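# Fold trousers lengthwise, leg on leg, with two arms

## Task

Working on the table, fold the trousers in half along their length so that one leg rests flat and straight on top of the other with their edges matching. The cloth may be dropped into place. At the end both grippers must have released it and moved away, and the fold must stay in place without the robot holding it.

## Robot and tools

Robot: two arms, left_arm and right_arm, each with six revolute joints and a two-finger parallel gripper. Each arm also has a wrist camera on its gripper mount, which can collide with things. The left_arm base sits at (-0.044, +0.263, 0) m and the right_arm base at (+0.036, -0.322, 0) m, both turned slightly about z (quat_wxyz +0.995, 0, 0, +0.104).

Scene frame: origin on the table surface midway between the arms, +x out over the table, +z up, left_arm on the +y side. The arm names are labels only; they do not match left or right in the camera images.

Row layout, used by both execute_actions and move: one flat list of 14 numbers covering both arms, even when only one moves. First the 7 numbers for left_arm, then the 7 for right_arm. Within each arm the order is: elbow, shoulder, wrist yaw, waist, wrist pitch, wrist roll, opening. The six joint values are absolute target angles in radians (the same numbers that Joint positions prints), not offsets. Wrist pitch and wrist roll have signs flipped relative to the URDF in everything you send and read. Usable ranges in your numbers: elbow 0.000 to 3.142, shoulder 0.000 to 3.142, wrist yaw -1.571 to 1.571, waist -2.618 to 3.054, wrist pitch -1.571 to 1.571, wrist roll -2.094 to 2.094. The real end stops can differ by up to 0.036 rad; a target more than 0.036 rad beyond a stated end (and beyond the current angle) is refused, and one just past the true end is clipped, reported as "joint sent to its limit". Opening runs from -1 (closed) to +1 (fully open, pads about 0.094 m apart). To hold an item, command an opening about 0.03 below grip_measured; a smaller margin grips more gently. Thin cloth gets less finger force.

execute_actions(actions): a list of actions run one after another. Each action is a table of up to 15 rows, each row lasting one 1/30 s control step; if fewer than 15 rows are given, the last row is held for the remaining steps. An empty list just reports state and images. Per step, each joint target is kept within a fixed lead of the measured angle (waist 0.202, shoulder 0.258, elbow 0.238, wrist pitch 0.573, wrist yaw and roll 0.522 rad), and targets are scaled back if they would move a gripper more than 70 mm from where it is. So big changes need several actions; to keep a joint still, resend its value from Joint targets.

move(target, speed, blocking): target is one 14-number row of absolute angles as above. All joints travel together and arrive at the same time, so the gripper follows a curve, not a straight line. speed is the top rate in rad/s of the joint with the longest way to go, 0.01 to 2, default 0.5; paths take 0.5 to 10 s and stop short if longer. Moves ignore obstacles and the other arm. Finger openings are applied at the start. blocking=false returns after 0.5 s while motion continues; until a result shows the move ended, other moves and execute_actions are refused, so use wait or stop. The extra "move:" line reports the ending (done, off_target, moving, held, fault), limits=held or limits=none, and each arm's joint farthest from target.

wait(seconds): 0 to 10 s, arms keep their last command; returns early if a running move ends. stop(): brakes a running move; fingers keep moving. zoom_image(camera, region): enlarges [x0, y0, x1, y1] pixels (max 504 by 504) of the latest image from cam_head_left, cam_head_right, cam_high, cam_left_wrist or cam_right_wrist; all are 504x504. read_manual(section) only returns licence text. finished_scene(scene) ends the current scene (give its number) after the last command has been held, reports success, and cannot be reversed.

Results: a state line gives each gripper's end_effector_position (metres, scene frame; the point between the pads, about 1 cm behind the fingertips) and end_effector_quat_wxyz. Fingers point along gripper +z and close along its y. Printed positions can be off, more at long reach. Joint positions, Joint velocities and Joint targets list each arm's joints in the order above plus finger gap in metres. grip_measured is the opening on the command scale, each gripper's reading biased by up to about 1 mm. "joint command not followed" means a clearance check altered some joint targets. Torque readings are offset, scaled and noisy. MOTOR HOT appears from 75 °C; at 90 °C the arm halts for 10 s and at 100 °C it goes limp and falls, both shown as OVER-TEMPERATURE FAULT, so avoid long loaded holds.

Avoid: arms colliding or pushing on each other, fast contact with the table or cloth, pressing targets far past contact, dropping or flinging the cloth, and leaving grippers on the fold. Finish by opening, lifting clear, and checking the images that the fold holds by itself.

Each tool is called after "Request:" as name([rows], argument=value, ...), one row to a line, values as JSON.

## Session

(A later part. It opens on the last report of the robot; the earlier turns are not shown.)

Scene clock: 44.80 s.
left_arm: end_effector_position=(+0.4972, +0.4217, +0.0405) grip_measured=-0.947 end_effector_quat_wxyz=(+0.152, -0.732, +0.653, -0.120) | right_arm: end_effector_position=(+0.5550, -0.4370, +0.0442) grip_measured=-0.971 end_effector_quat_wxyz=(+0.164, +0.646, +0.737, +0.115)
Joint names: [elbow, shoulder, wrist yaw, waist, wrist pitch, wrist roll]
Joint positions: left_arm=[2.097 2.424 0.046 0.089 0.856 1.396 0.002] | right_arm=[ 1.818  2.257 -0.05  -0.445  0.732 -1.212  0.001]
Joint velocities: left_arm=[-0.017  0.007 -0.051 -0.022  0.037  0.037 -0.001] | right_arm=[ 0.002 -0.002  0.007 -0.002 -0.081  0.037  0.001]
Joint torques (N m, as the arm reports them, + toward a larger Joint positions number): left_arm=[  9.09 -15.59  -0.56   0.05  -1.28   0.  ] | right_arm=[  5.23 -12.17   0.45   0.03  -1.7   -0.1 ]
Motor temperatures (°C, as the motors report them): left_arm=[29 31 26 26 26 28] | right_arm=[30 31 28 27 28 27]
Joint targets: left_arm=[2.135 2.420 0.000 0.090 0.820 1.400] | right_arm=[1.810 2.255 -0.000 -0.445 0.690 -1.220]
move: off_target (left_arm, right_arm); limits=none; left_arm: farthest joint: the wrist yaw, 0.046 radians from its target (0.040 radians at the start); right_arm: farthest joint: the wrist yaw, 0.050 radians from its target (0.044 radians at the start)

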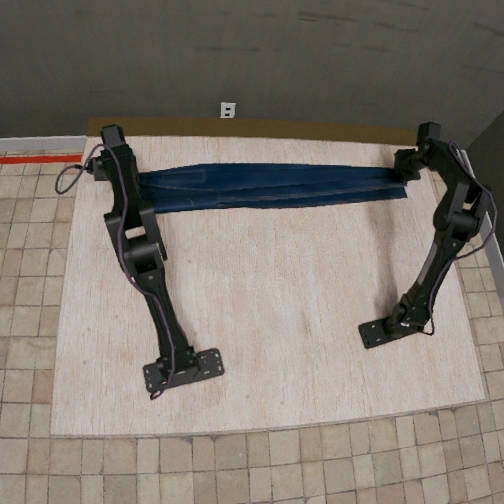

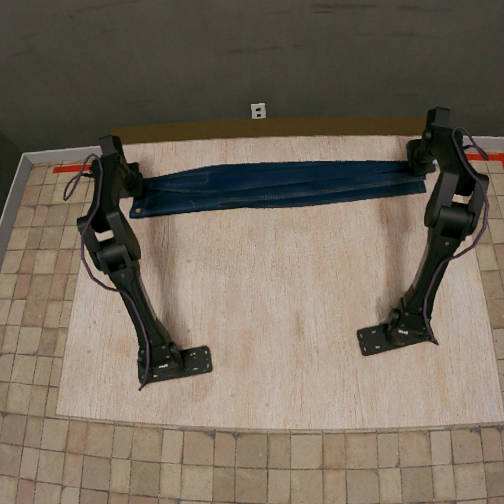

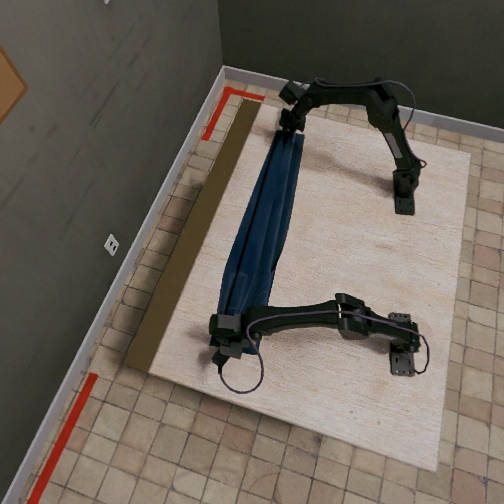

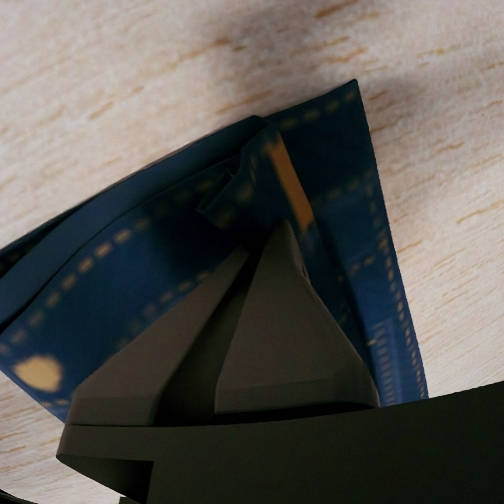

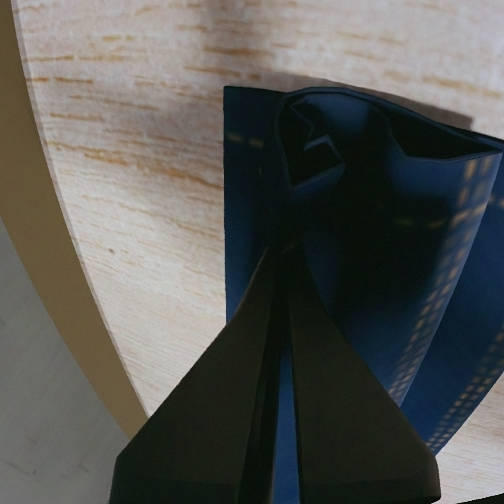

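Request:
move(target=[2.05,2.24,0,0.11,1.07,1.37,-1,1.90,2.16,0,-0.46,0.99,-1.2,-1], speed=0.3)

Request:
move(target=[2.05,2.31,0,0.1,0.93,1.37,-1,1.84,2.23,0,-0.46,0.86,-1.2,-1], speed=0.3)

Scene clock: 48.80 s.
left_arm: end_effector_position=(+0.4505, +0.4132, +0.0953) grip_measured=-0.947 end_effector_quat_wxyz=(+0.127, -0.735, +0.660, -0.090) | right_arm: end_effector_position=(+0.5150, -0.4314, +0.0735) grip_measured=-0.971 end_effector_quat_wxyz=(+0.113, +0.655, +0.743, +0.075)
Joint names: [elbow, shoulder, wrist yaw, waist, wrist pitch, wrist roll]
Joint positions: left_arm=[2.064 2.264 0.026 0.093 1.059 1.379 0.002] | right_arm=[ 1.869  2.191 -0.028 -0.445  0.978 -1.212  0.001]
Joint velocities: left_arm=[ 0.007  0.017 -0.037 -0.002 -0.007  0.051 -0.   ] | right_arm=[-0.012 -0.012  0.051 -0.012  0.022 -0.066  0.   ]
Joint torques (N m, as the arm reports them, + toward a larger Joint positions number): left_arm=[  5.29 -15.92  -0.31   1.4   -0.69  -0.1 ] | right_arm=[  7.95 -13.58   0.23  -1.37  -1.     0.12]
Motor temperatures (°C, as the motors report them): left_arm=[29 33 26 26 26 28] | right_arm=[30 32 28 27 28 27]
Joint targets: left_arm=[2.050 2.240 -0.000 0.110 1.070 1.370] | right_arm=[1.900 2.160 0.000 -0.460 0.990 -1.200]
move: off_target (left_arm, right_arm); limits=none; left_arm: farthest joint: the wrist yaw, 0.026 radians from its target (0.046 radians at the start); right_arm: farthest joint: the shoulder, 0.031 radians from its target (0.097 radians at the start)

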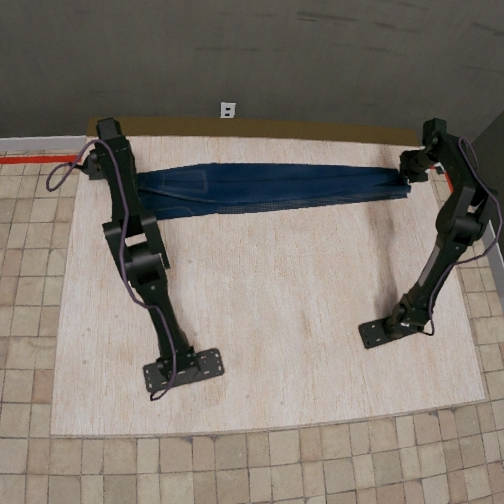

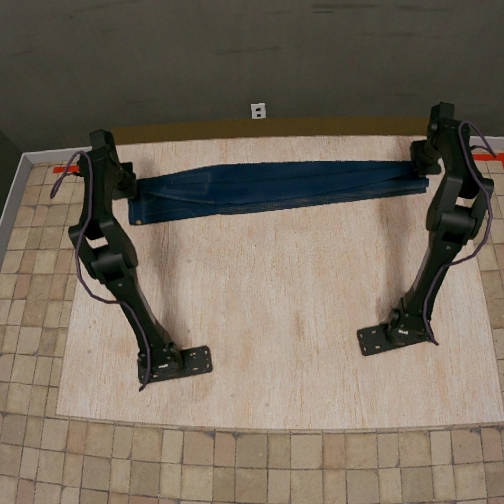

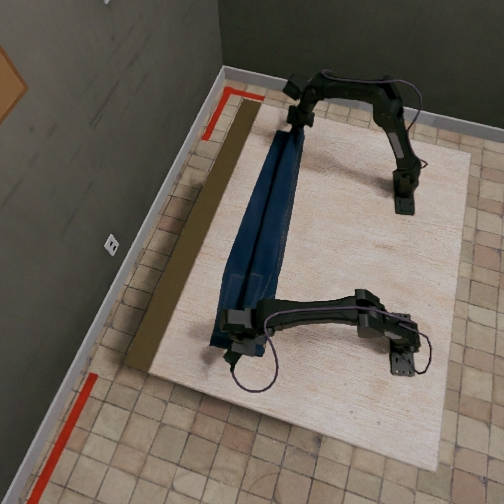

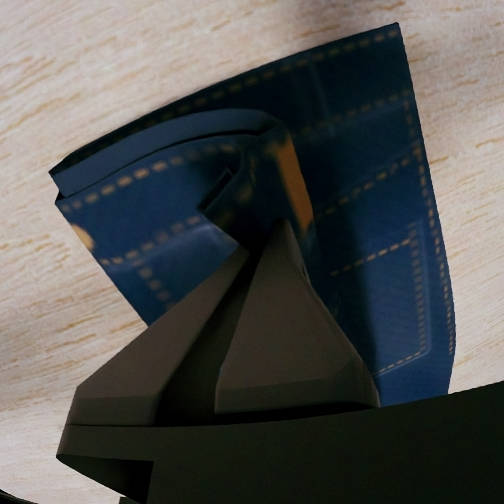

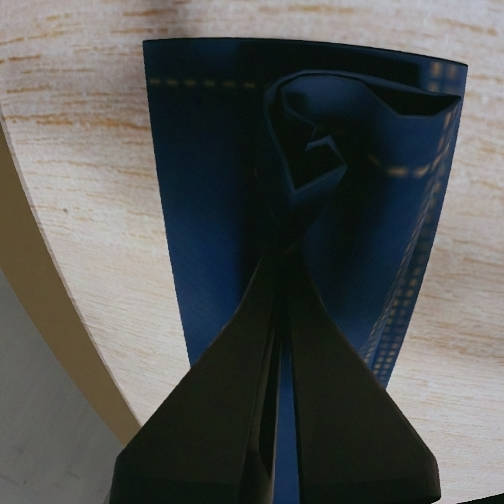

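Scene clock: 49.80 s.
left_arm: end_effector_position=(+0.4706, +0.4189, +0.0776) grip_measured=-0.947 end_effector_quat_wxyz=(+0.145, -0.731, +0.658, -0.103) | right_arm: end_effector_position=(+0.5270, -0.4335, +0.0509) grip_measured=-0.971 end_effector_quat_wxyz=(+0.120, +0.654, +0.742, +0.082)
Joint names: [elbow, shoulder, wrist yaw, waist, wrist pitch, wrist roll]
Joint positions: left_arm=[2.064 2.314 0.029 0.093 0.963 1.379 0.002] | right_arm=[ 1.847  2.236 -0.032 -0.445  0.893 -1.212  0.001]
Joint velocities: left_arm=[ 0.002  0.002  0.007 -0.017  0.022 -0.007 -0.   ] | right_arm=[ 0.007 -0.007 -0.007 -0.012  0.007  0.051  0.   ]
Joint torques (N m, as the arm reports them, + toward a larger Joint positions number): left_arm=[  5.37 -14.75  -0.35   0.57  -1.23  -0.11] | right_arm=[  5.19 -12.11   0.27  -1.37  -1.45   0.12]
Motor temperatures (°C, as the motors report them): left_arm=[29 33 26 26 26 28] | right_arm=[30 33 28 27 28 27]
Joint targets: left_arm=[2.050 2.310 -0.000 0.100 0.930 1.370] | right_arm=[1.840 2.230 -0.000 -0.460 0.860 -1.200]
move: off_target (left_arm, right_arm); limits=none; left_arm: farthest joint: the wrist pitch, 0.033 radians from its target (0.129 radians at the start); right_arm: farthest joint: the wrist pitch, 0.033 radians from its target (0.118 radians at the start)

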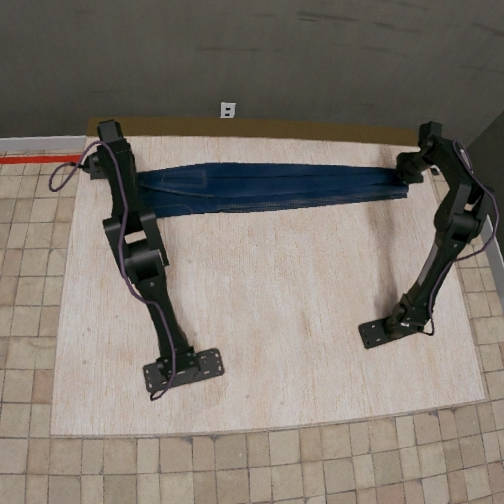

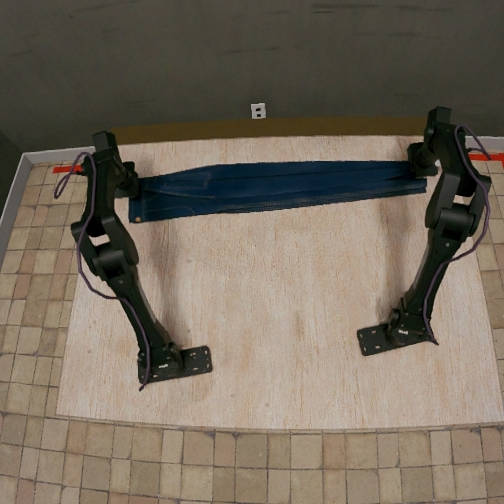

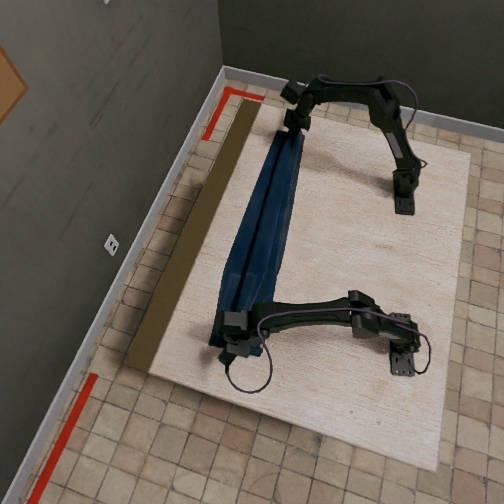

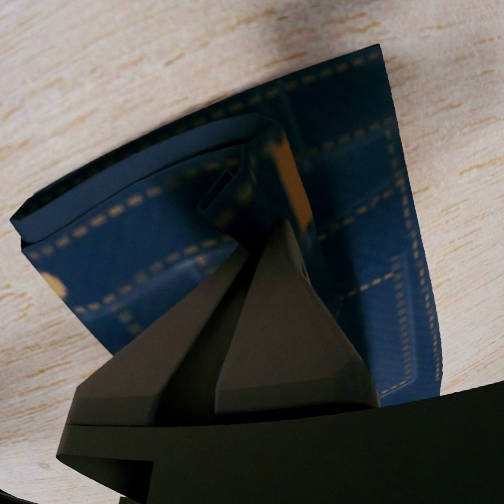

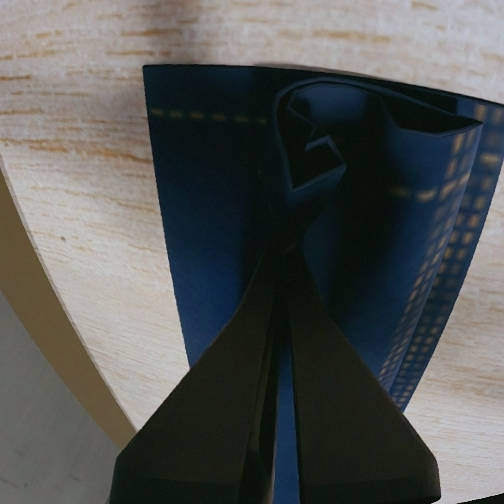

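Request:
move(target=[2.05,2.36,0,0.11,0.98,1.37,-1,1.84,2.245,0,-0.47,0.93,-1.2,-1], speed=0.2)

Request:
move(target=[2.05,2.36,0,0.11,0.86,1.37,0,1.84,2.245,0,-0.47,0.81,-1.2,0], speed=0.15)

Request:
move(target=[1.9,2.0,0,0.3,0.9,1.37,0,1.8,1.95,0,-0.65,0.9,-1.2,0])

Request:
zoom_image(camera="cam_head_left", region=[110,130,430,250])

Request:
zoom_image(camera="cam_high", region=[150,110,400,380])

Scene clock: 53.17 s.
left_arm: end_effector_position=(+0.4669, +0.4175, +0.0516) grip_measured=-0.947 end_effector_quat_wxyz=(+0.121, -0.735, +0.661, -0.090) | right_arm: end_effector_position=(+0.5200, -0.4362, +0.0492) grip_measured=-0.971 end_effector_quat_wxyz=(+0.108, +0.659, +0.740, +0.076)
Joint names: [elbow, shoulder, wrist yaw, waist, wrist pitch, wrist roll]
Joint positions: left_arm=[2.064 2.364 0.03  0.093 0.969 1.379 0.002] | right_arm=[ 1.847  2.236 -0.035 -0.455  0.919 -1.212  0.001]
Joint velocities: left_arm=[-0.012  0.007 -0.022  0.007 -0.051 -0.022 -0.   ] | right_arm=[-0.002 -0.007  0.022 -0.002 -0.007  0.022 -0.   ]
Joint torques (N m, as the arm reports them, + toward a larger Joint positions number): left_arm=[  5.29 -14.99  -0.36   1.39  -0.67  -0.11] | right_arm=[  5.12 -11.01   0.31  -1.38  -1.     0.12]
Motor temperatures (°C, as the motors report them): left_arm=[28 33 26 26 27 28] | right_arm=[29 33 28 27 28 27]
Joint targets: left_arm=[2.050 2.360 0.000 0.110 0.980 1.370] | right_arm=[1.840 2.245 -0.000 -0.470 0.930 -1.200]
move: off_target (left_arm, right_arm); limits=none; left_arm: farthest joint: the wrist yaw, 0.030 radians from its target (0.029 radians at the start); right_arm: farthest joint: the wrist yaw, 0.035 radians from its target (0.032 radians at the start)

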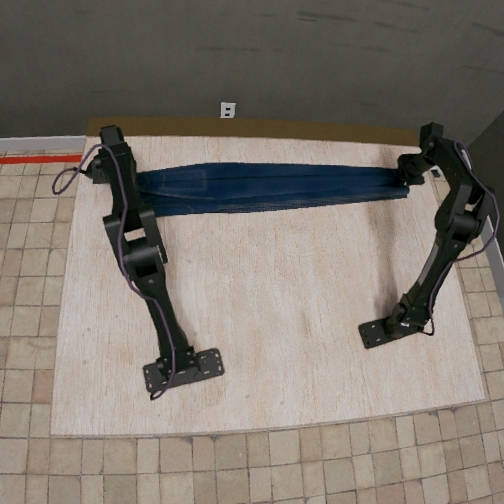

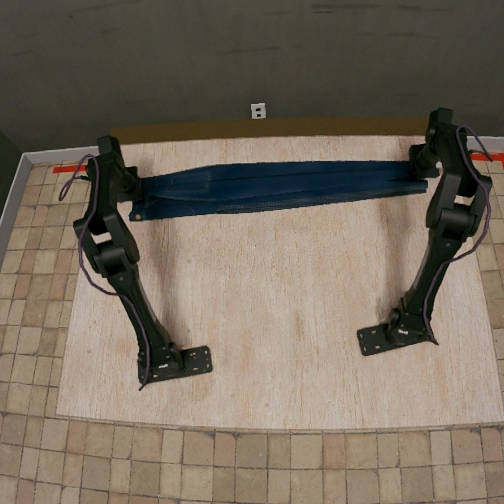

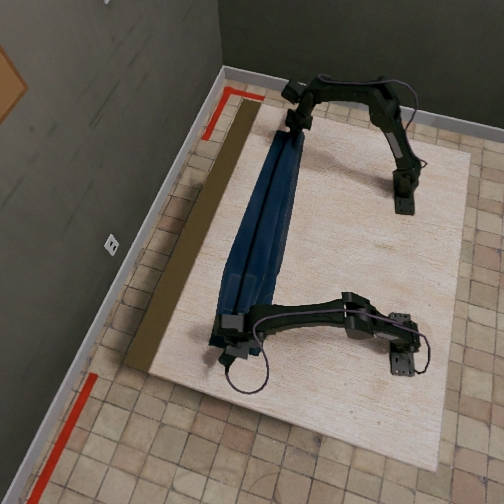

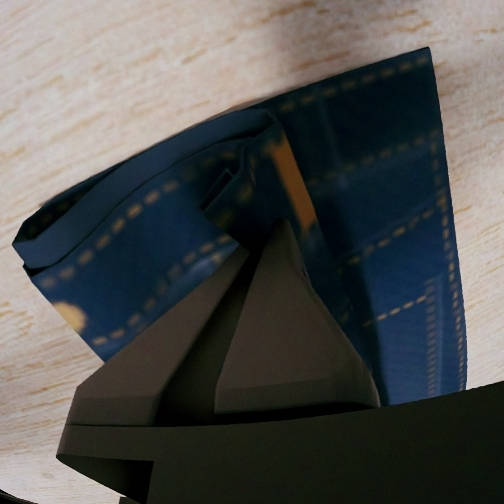

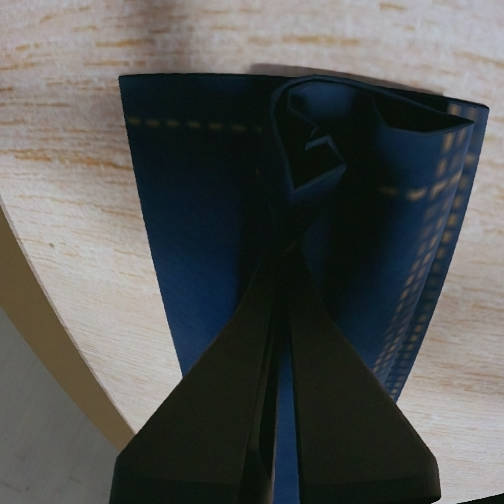

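Scene clock: 54.43 s.
left_arm: end_effector_position=(+0.4864, +0.4263, +0.0592) grip_measured=-0.002 end_effector_quat_wxyz=(+0.164, -0.730, +0.655, -0.107) | right_arm: end_effector_position=(+0.5397, -0.4448, +0.0558) grip_measured=-0.003 end_effector_quat_wxyz=(+0.152, +0.655, +0.735, +0.088)
Joint names: [elbow, shoulder, wrist yaw, waist, wrist pitch, wrist roll]
Joint positions: left_arm=[2.064 2.364 0.015 0.093 0.878 1.379 0.047] | right_arm=[ 1.847  2.236 -0.015 -0.455  0.829 -1.212  0.047]
Joint velocities: left_arm=[ 0.012 -0.002 -0.051 -0.012  0.007  0.022 -0.   ] | right_arm=[ 0.002  0.002 -0.022 -0.002 -0.007  0.081  0.   ]
Joint torques (N m, as the arm reports them, + toward a larger Joint positions number): left_arm=[  5.41 -15.13  -0.19   1.4   -1.11  -0.11] | right_arm=[  5.24 -11.16   0.09  -1.4   -1.41   0.12]
Motor temperatures (°C, as the motors report them): left_arm=[28 34 26 26 27 28] | right_arm=[29 33 28 27 29 27]
Joint targets: left_arm=[2.050 2.360 -0.000 0.110 0.860 1.370] | right_arm=[1.840 2.245 0.000 -0.470 0.810 -1.200]
move: done; limits=none; left_arm: farthest joint: the wrist pitch, 0.018 radians from its target (0.109 radians at the start); right_arm: farthest joint: the wrist pitch, 0.019 radians from its target (0.109 radians at the start)

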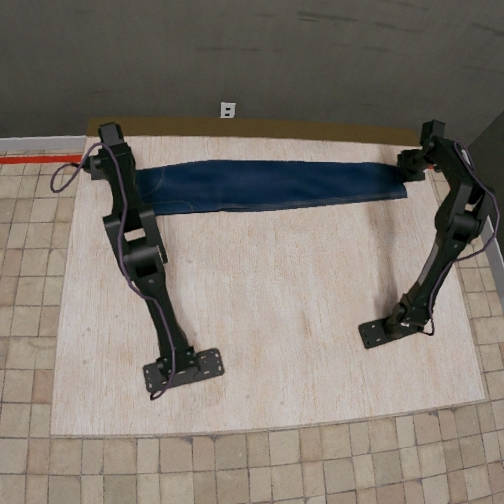

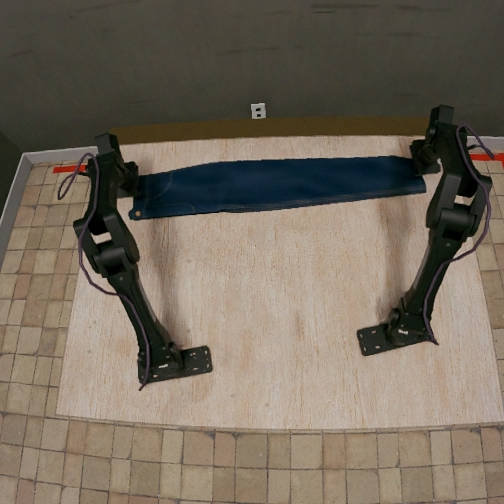

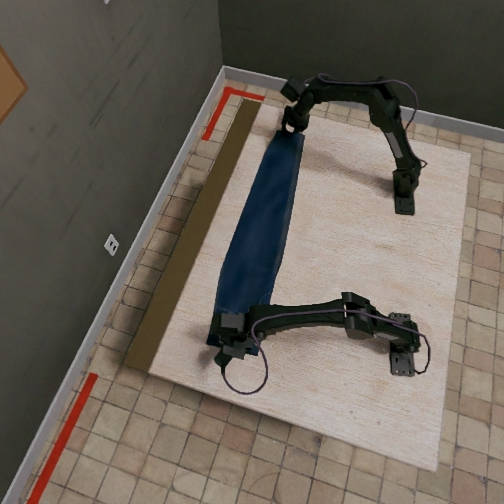

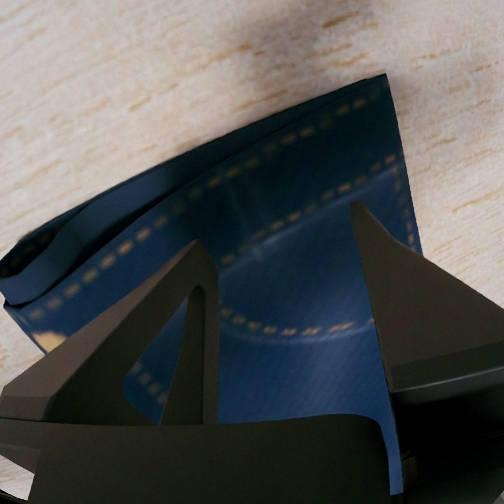

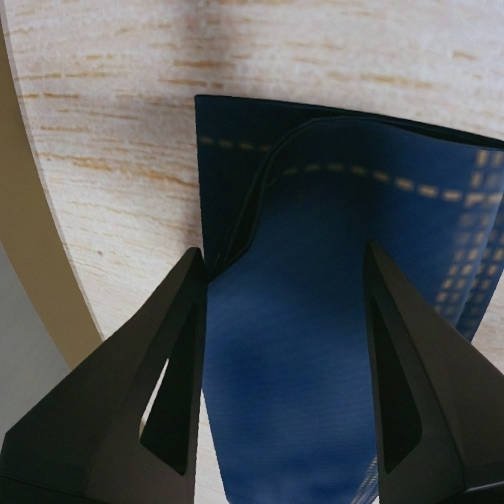

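Scene clock: 55.83 s.
left_arm: end_effector_position=(+0.4122, +0.5142, +0.1861) grip_measured=-0.002 end_effector_quat_wxyz=(-0.261, +0.773, -0.564, +0.128) | right_arm: end_effector_position=(+0.4907, -0.5318, +0.1696) grip_measured=-0.003 end_effector_quat_wxyz=(+0.243, +0.708, +0.655, +0.104)
Joint names: [elbow, shoulder, wrist yaw, waist, wrist pitch, wrist roll]
Joint positions: left_arm=[1.915 2.013 0.011 0.296 0.883 1.379 0.047] | right_arm=[ 1.816  1.97  -0.011 -0.647  0.882 -1.212  0.047]
Joint velocities: left_arm=[ 0.007  0.002 -0.037 -0.017  0.037 -0.066  0.   ] | right_arm=[-0.002  0.007 -0.007  0.002 -0.037  0.022  0.   ]
Joint torques (N m, as the arm reports them, + toward a larger Joint positions number): left_arm=[  5.54 -13.28  -0.14   0.31  -1.08  -0.11] | right_arm=[  4.77 -11.6    0.04  -0.4   -1.35   0.12]
Motor temperatures (°C, as the motors report them): left_arm=[28 34 26 26 27 28] | right_arm=[29 34 28 27 29 27]
Joint targets: left_arm=[1.900 2.000 0.000 0.300 0.900 1.370] | right_arm=[1.800 1.950 -0.000 -0.650 0.900 -1.200]
move: done; limits=none; left_arm: farthest joint: the wrist pitch, 0.017 radians from its target (0.022 radians at the start); right_arm: farthest joint: the shoulder, 0.020 radians from its target (0.286 radians at the start)

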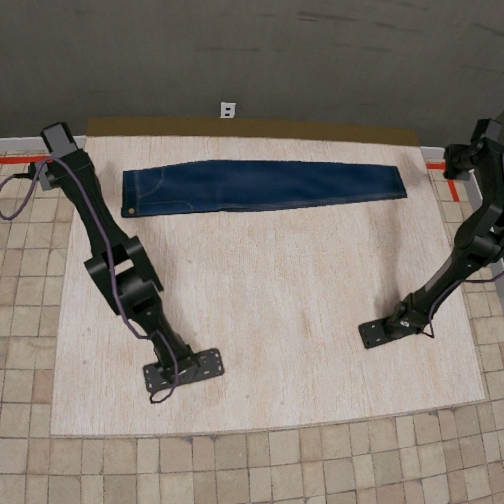

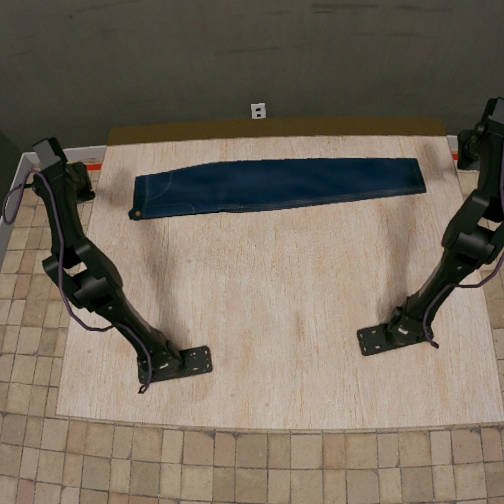

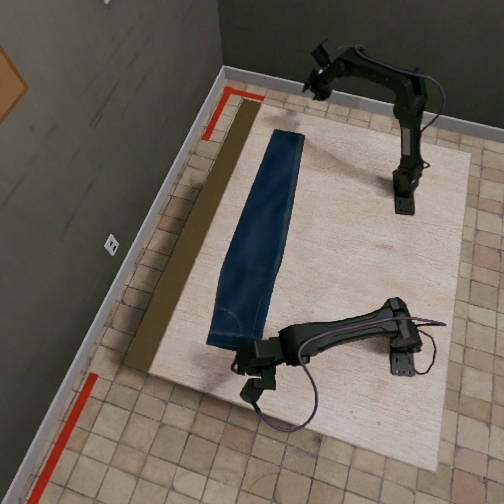

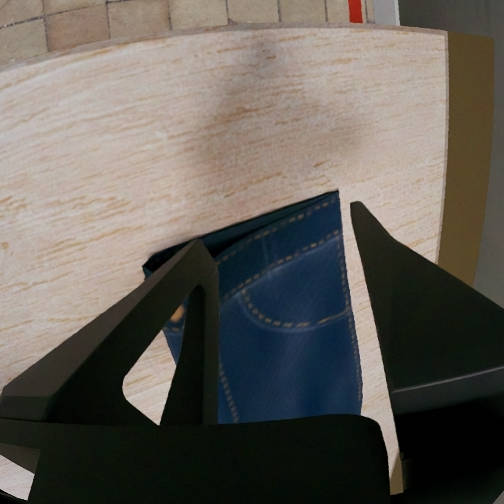

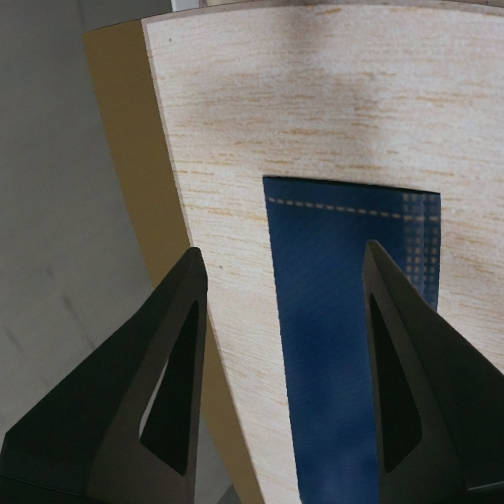

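Region (110, 130, 430, 250) of cam_head_left's 504x504 image, scaled by 1.575, with more detail than that image has; it fills the top 189 rows of this view, and the rest is white.

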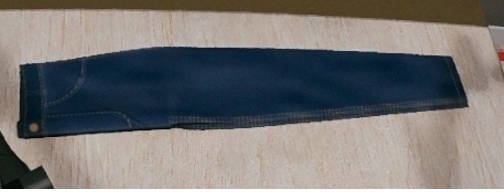

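Region (150, 110, 400, 380) of cam_high's 504x504 image, scaled by 1.867, with more detail than that image has; it fills the left 467 columns of this view, and the rest is white.

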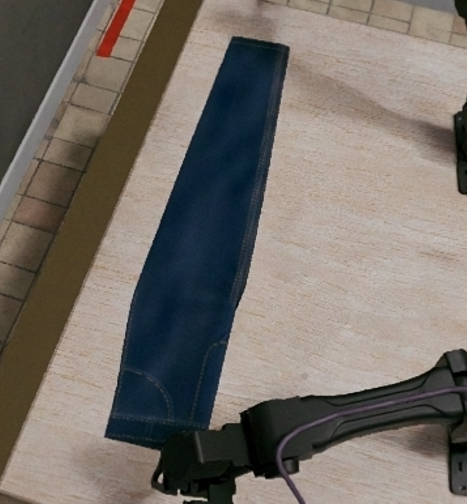

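The cloth fell flat with the edges within about 1 cm. Retreating both arms.

Request:
move(target=[1.1,1.1,0,0.3,1.2,1.37,0,1.1,1.1,0,-0.65,1.2,-1.2,0], speed=1.2)

Request:
finished_scene(scene=1)

Scene clock: 59.03 s.
left_arm: end_effector_position=(+0.1687, +0.3796, +0.1853) grip_measured=-0.002 end_effector_quat_wxyz=(-0.171, +0.793, -0.578, +0.086) | right_arm: end_effector_position=(+0.2566, -0.4218, +0.1837) grip_measured=-0.003 end_effector_quat_wxyz=(+0.173, +0.721, +0.667, +0.076)
Joint names: [elbow, shoulder, wrist yaw, waist, wrist pitch, wrist roll]
Joint positions: left_arm=[1.115 1.116 0.011 0.296 1.184 1.379 0.047] | right_arm=[ 1.111  1.118 -0.011 -0.647  1.184 -1.212  0.047]
Joint velocities: left_arm=[ 0.007  0.007  0.007 -0.012 -0.007 -0.007 -0.001] | right_arm=[-0.012  0.007 -0.037 -0.002 -0.022 -0.007 -0.001]
Joint torques (N m, as the arm reports them, + toward a larger Joint positions number): left_arm=[ 5.17 -4.07 -0.14  0.29 -0.79 -0.11] | right_arm=[ 4.73 -3.53  0.07 -0.31 -1.13  0.12]
Motor temperatures (°C, as the motors report them): left_arm=[28 34 26 26 27 28] | right_arm=[29 34 28 27 29 27]
Joint targets: left_arm=[1.100 1.100 -0.000 0.300 1.200 1.370] | right_arm=[1.100 1.100 -0.000 -0.650 1.200 -1.200]
move: done; limits=none; left_arm: farthest joint: the shoulder, 0.016 radians from its target (0.913 radians at the start); right_arm: farthest joint: the shoulder, 0.018 radians from its target (0.870 radians at the start)

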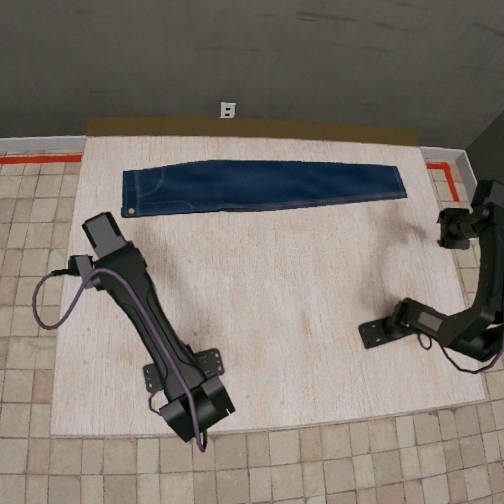

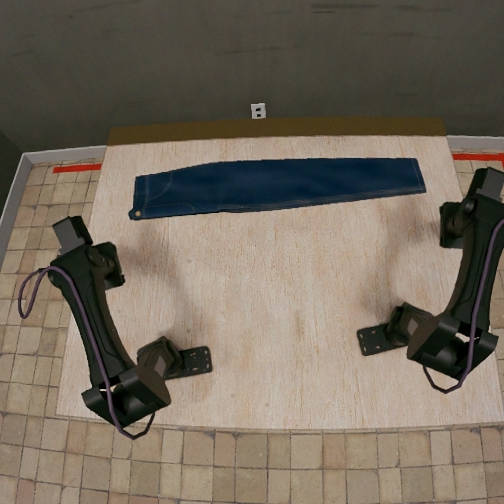

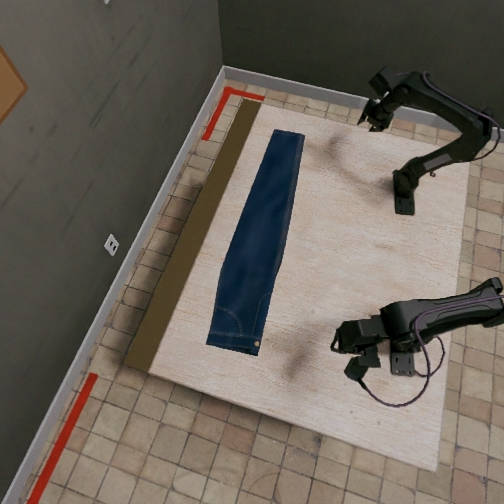

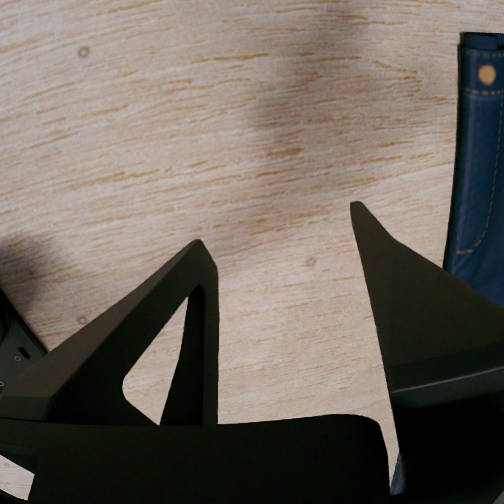

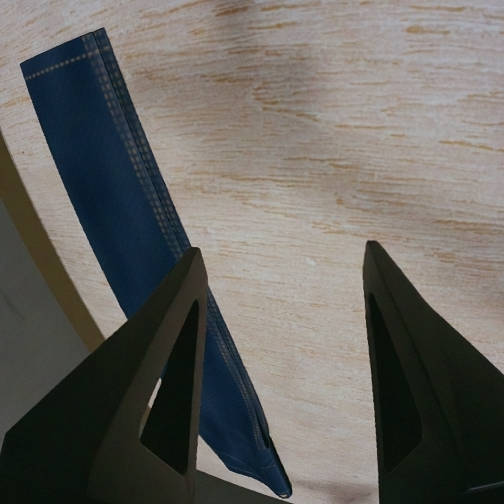

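The scene is finished: the task was done.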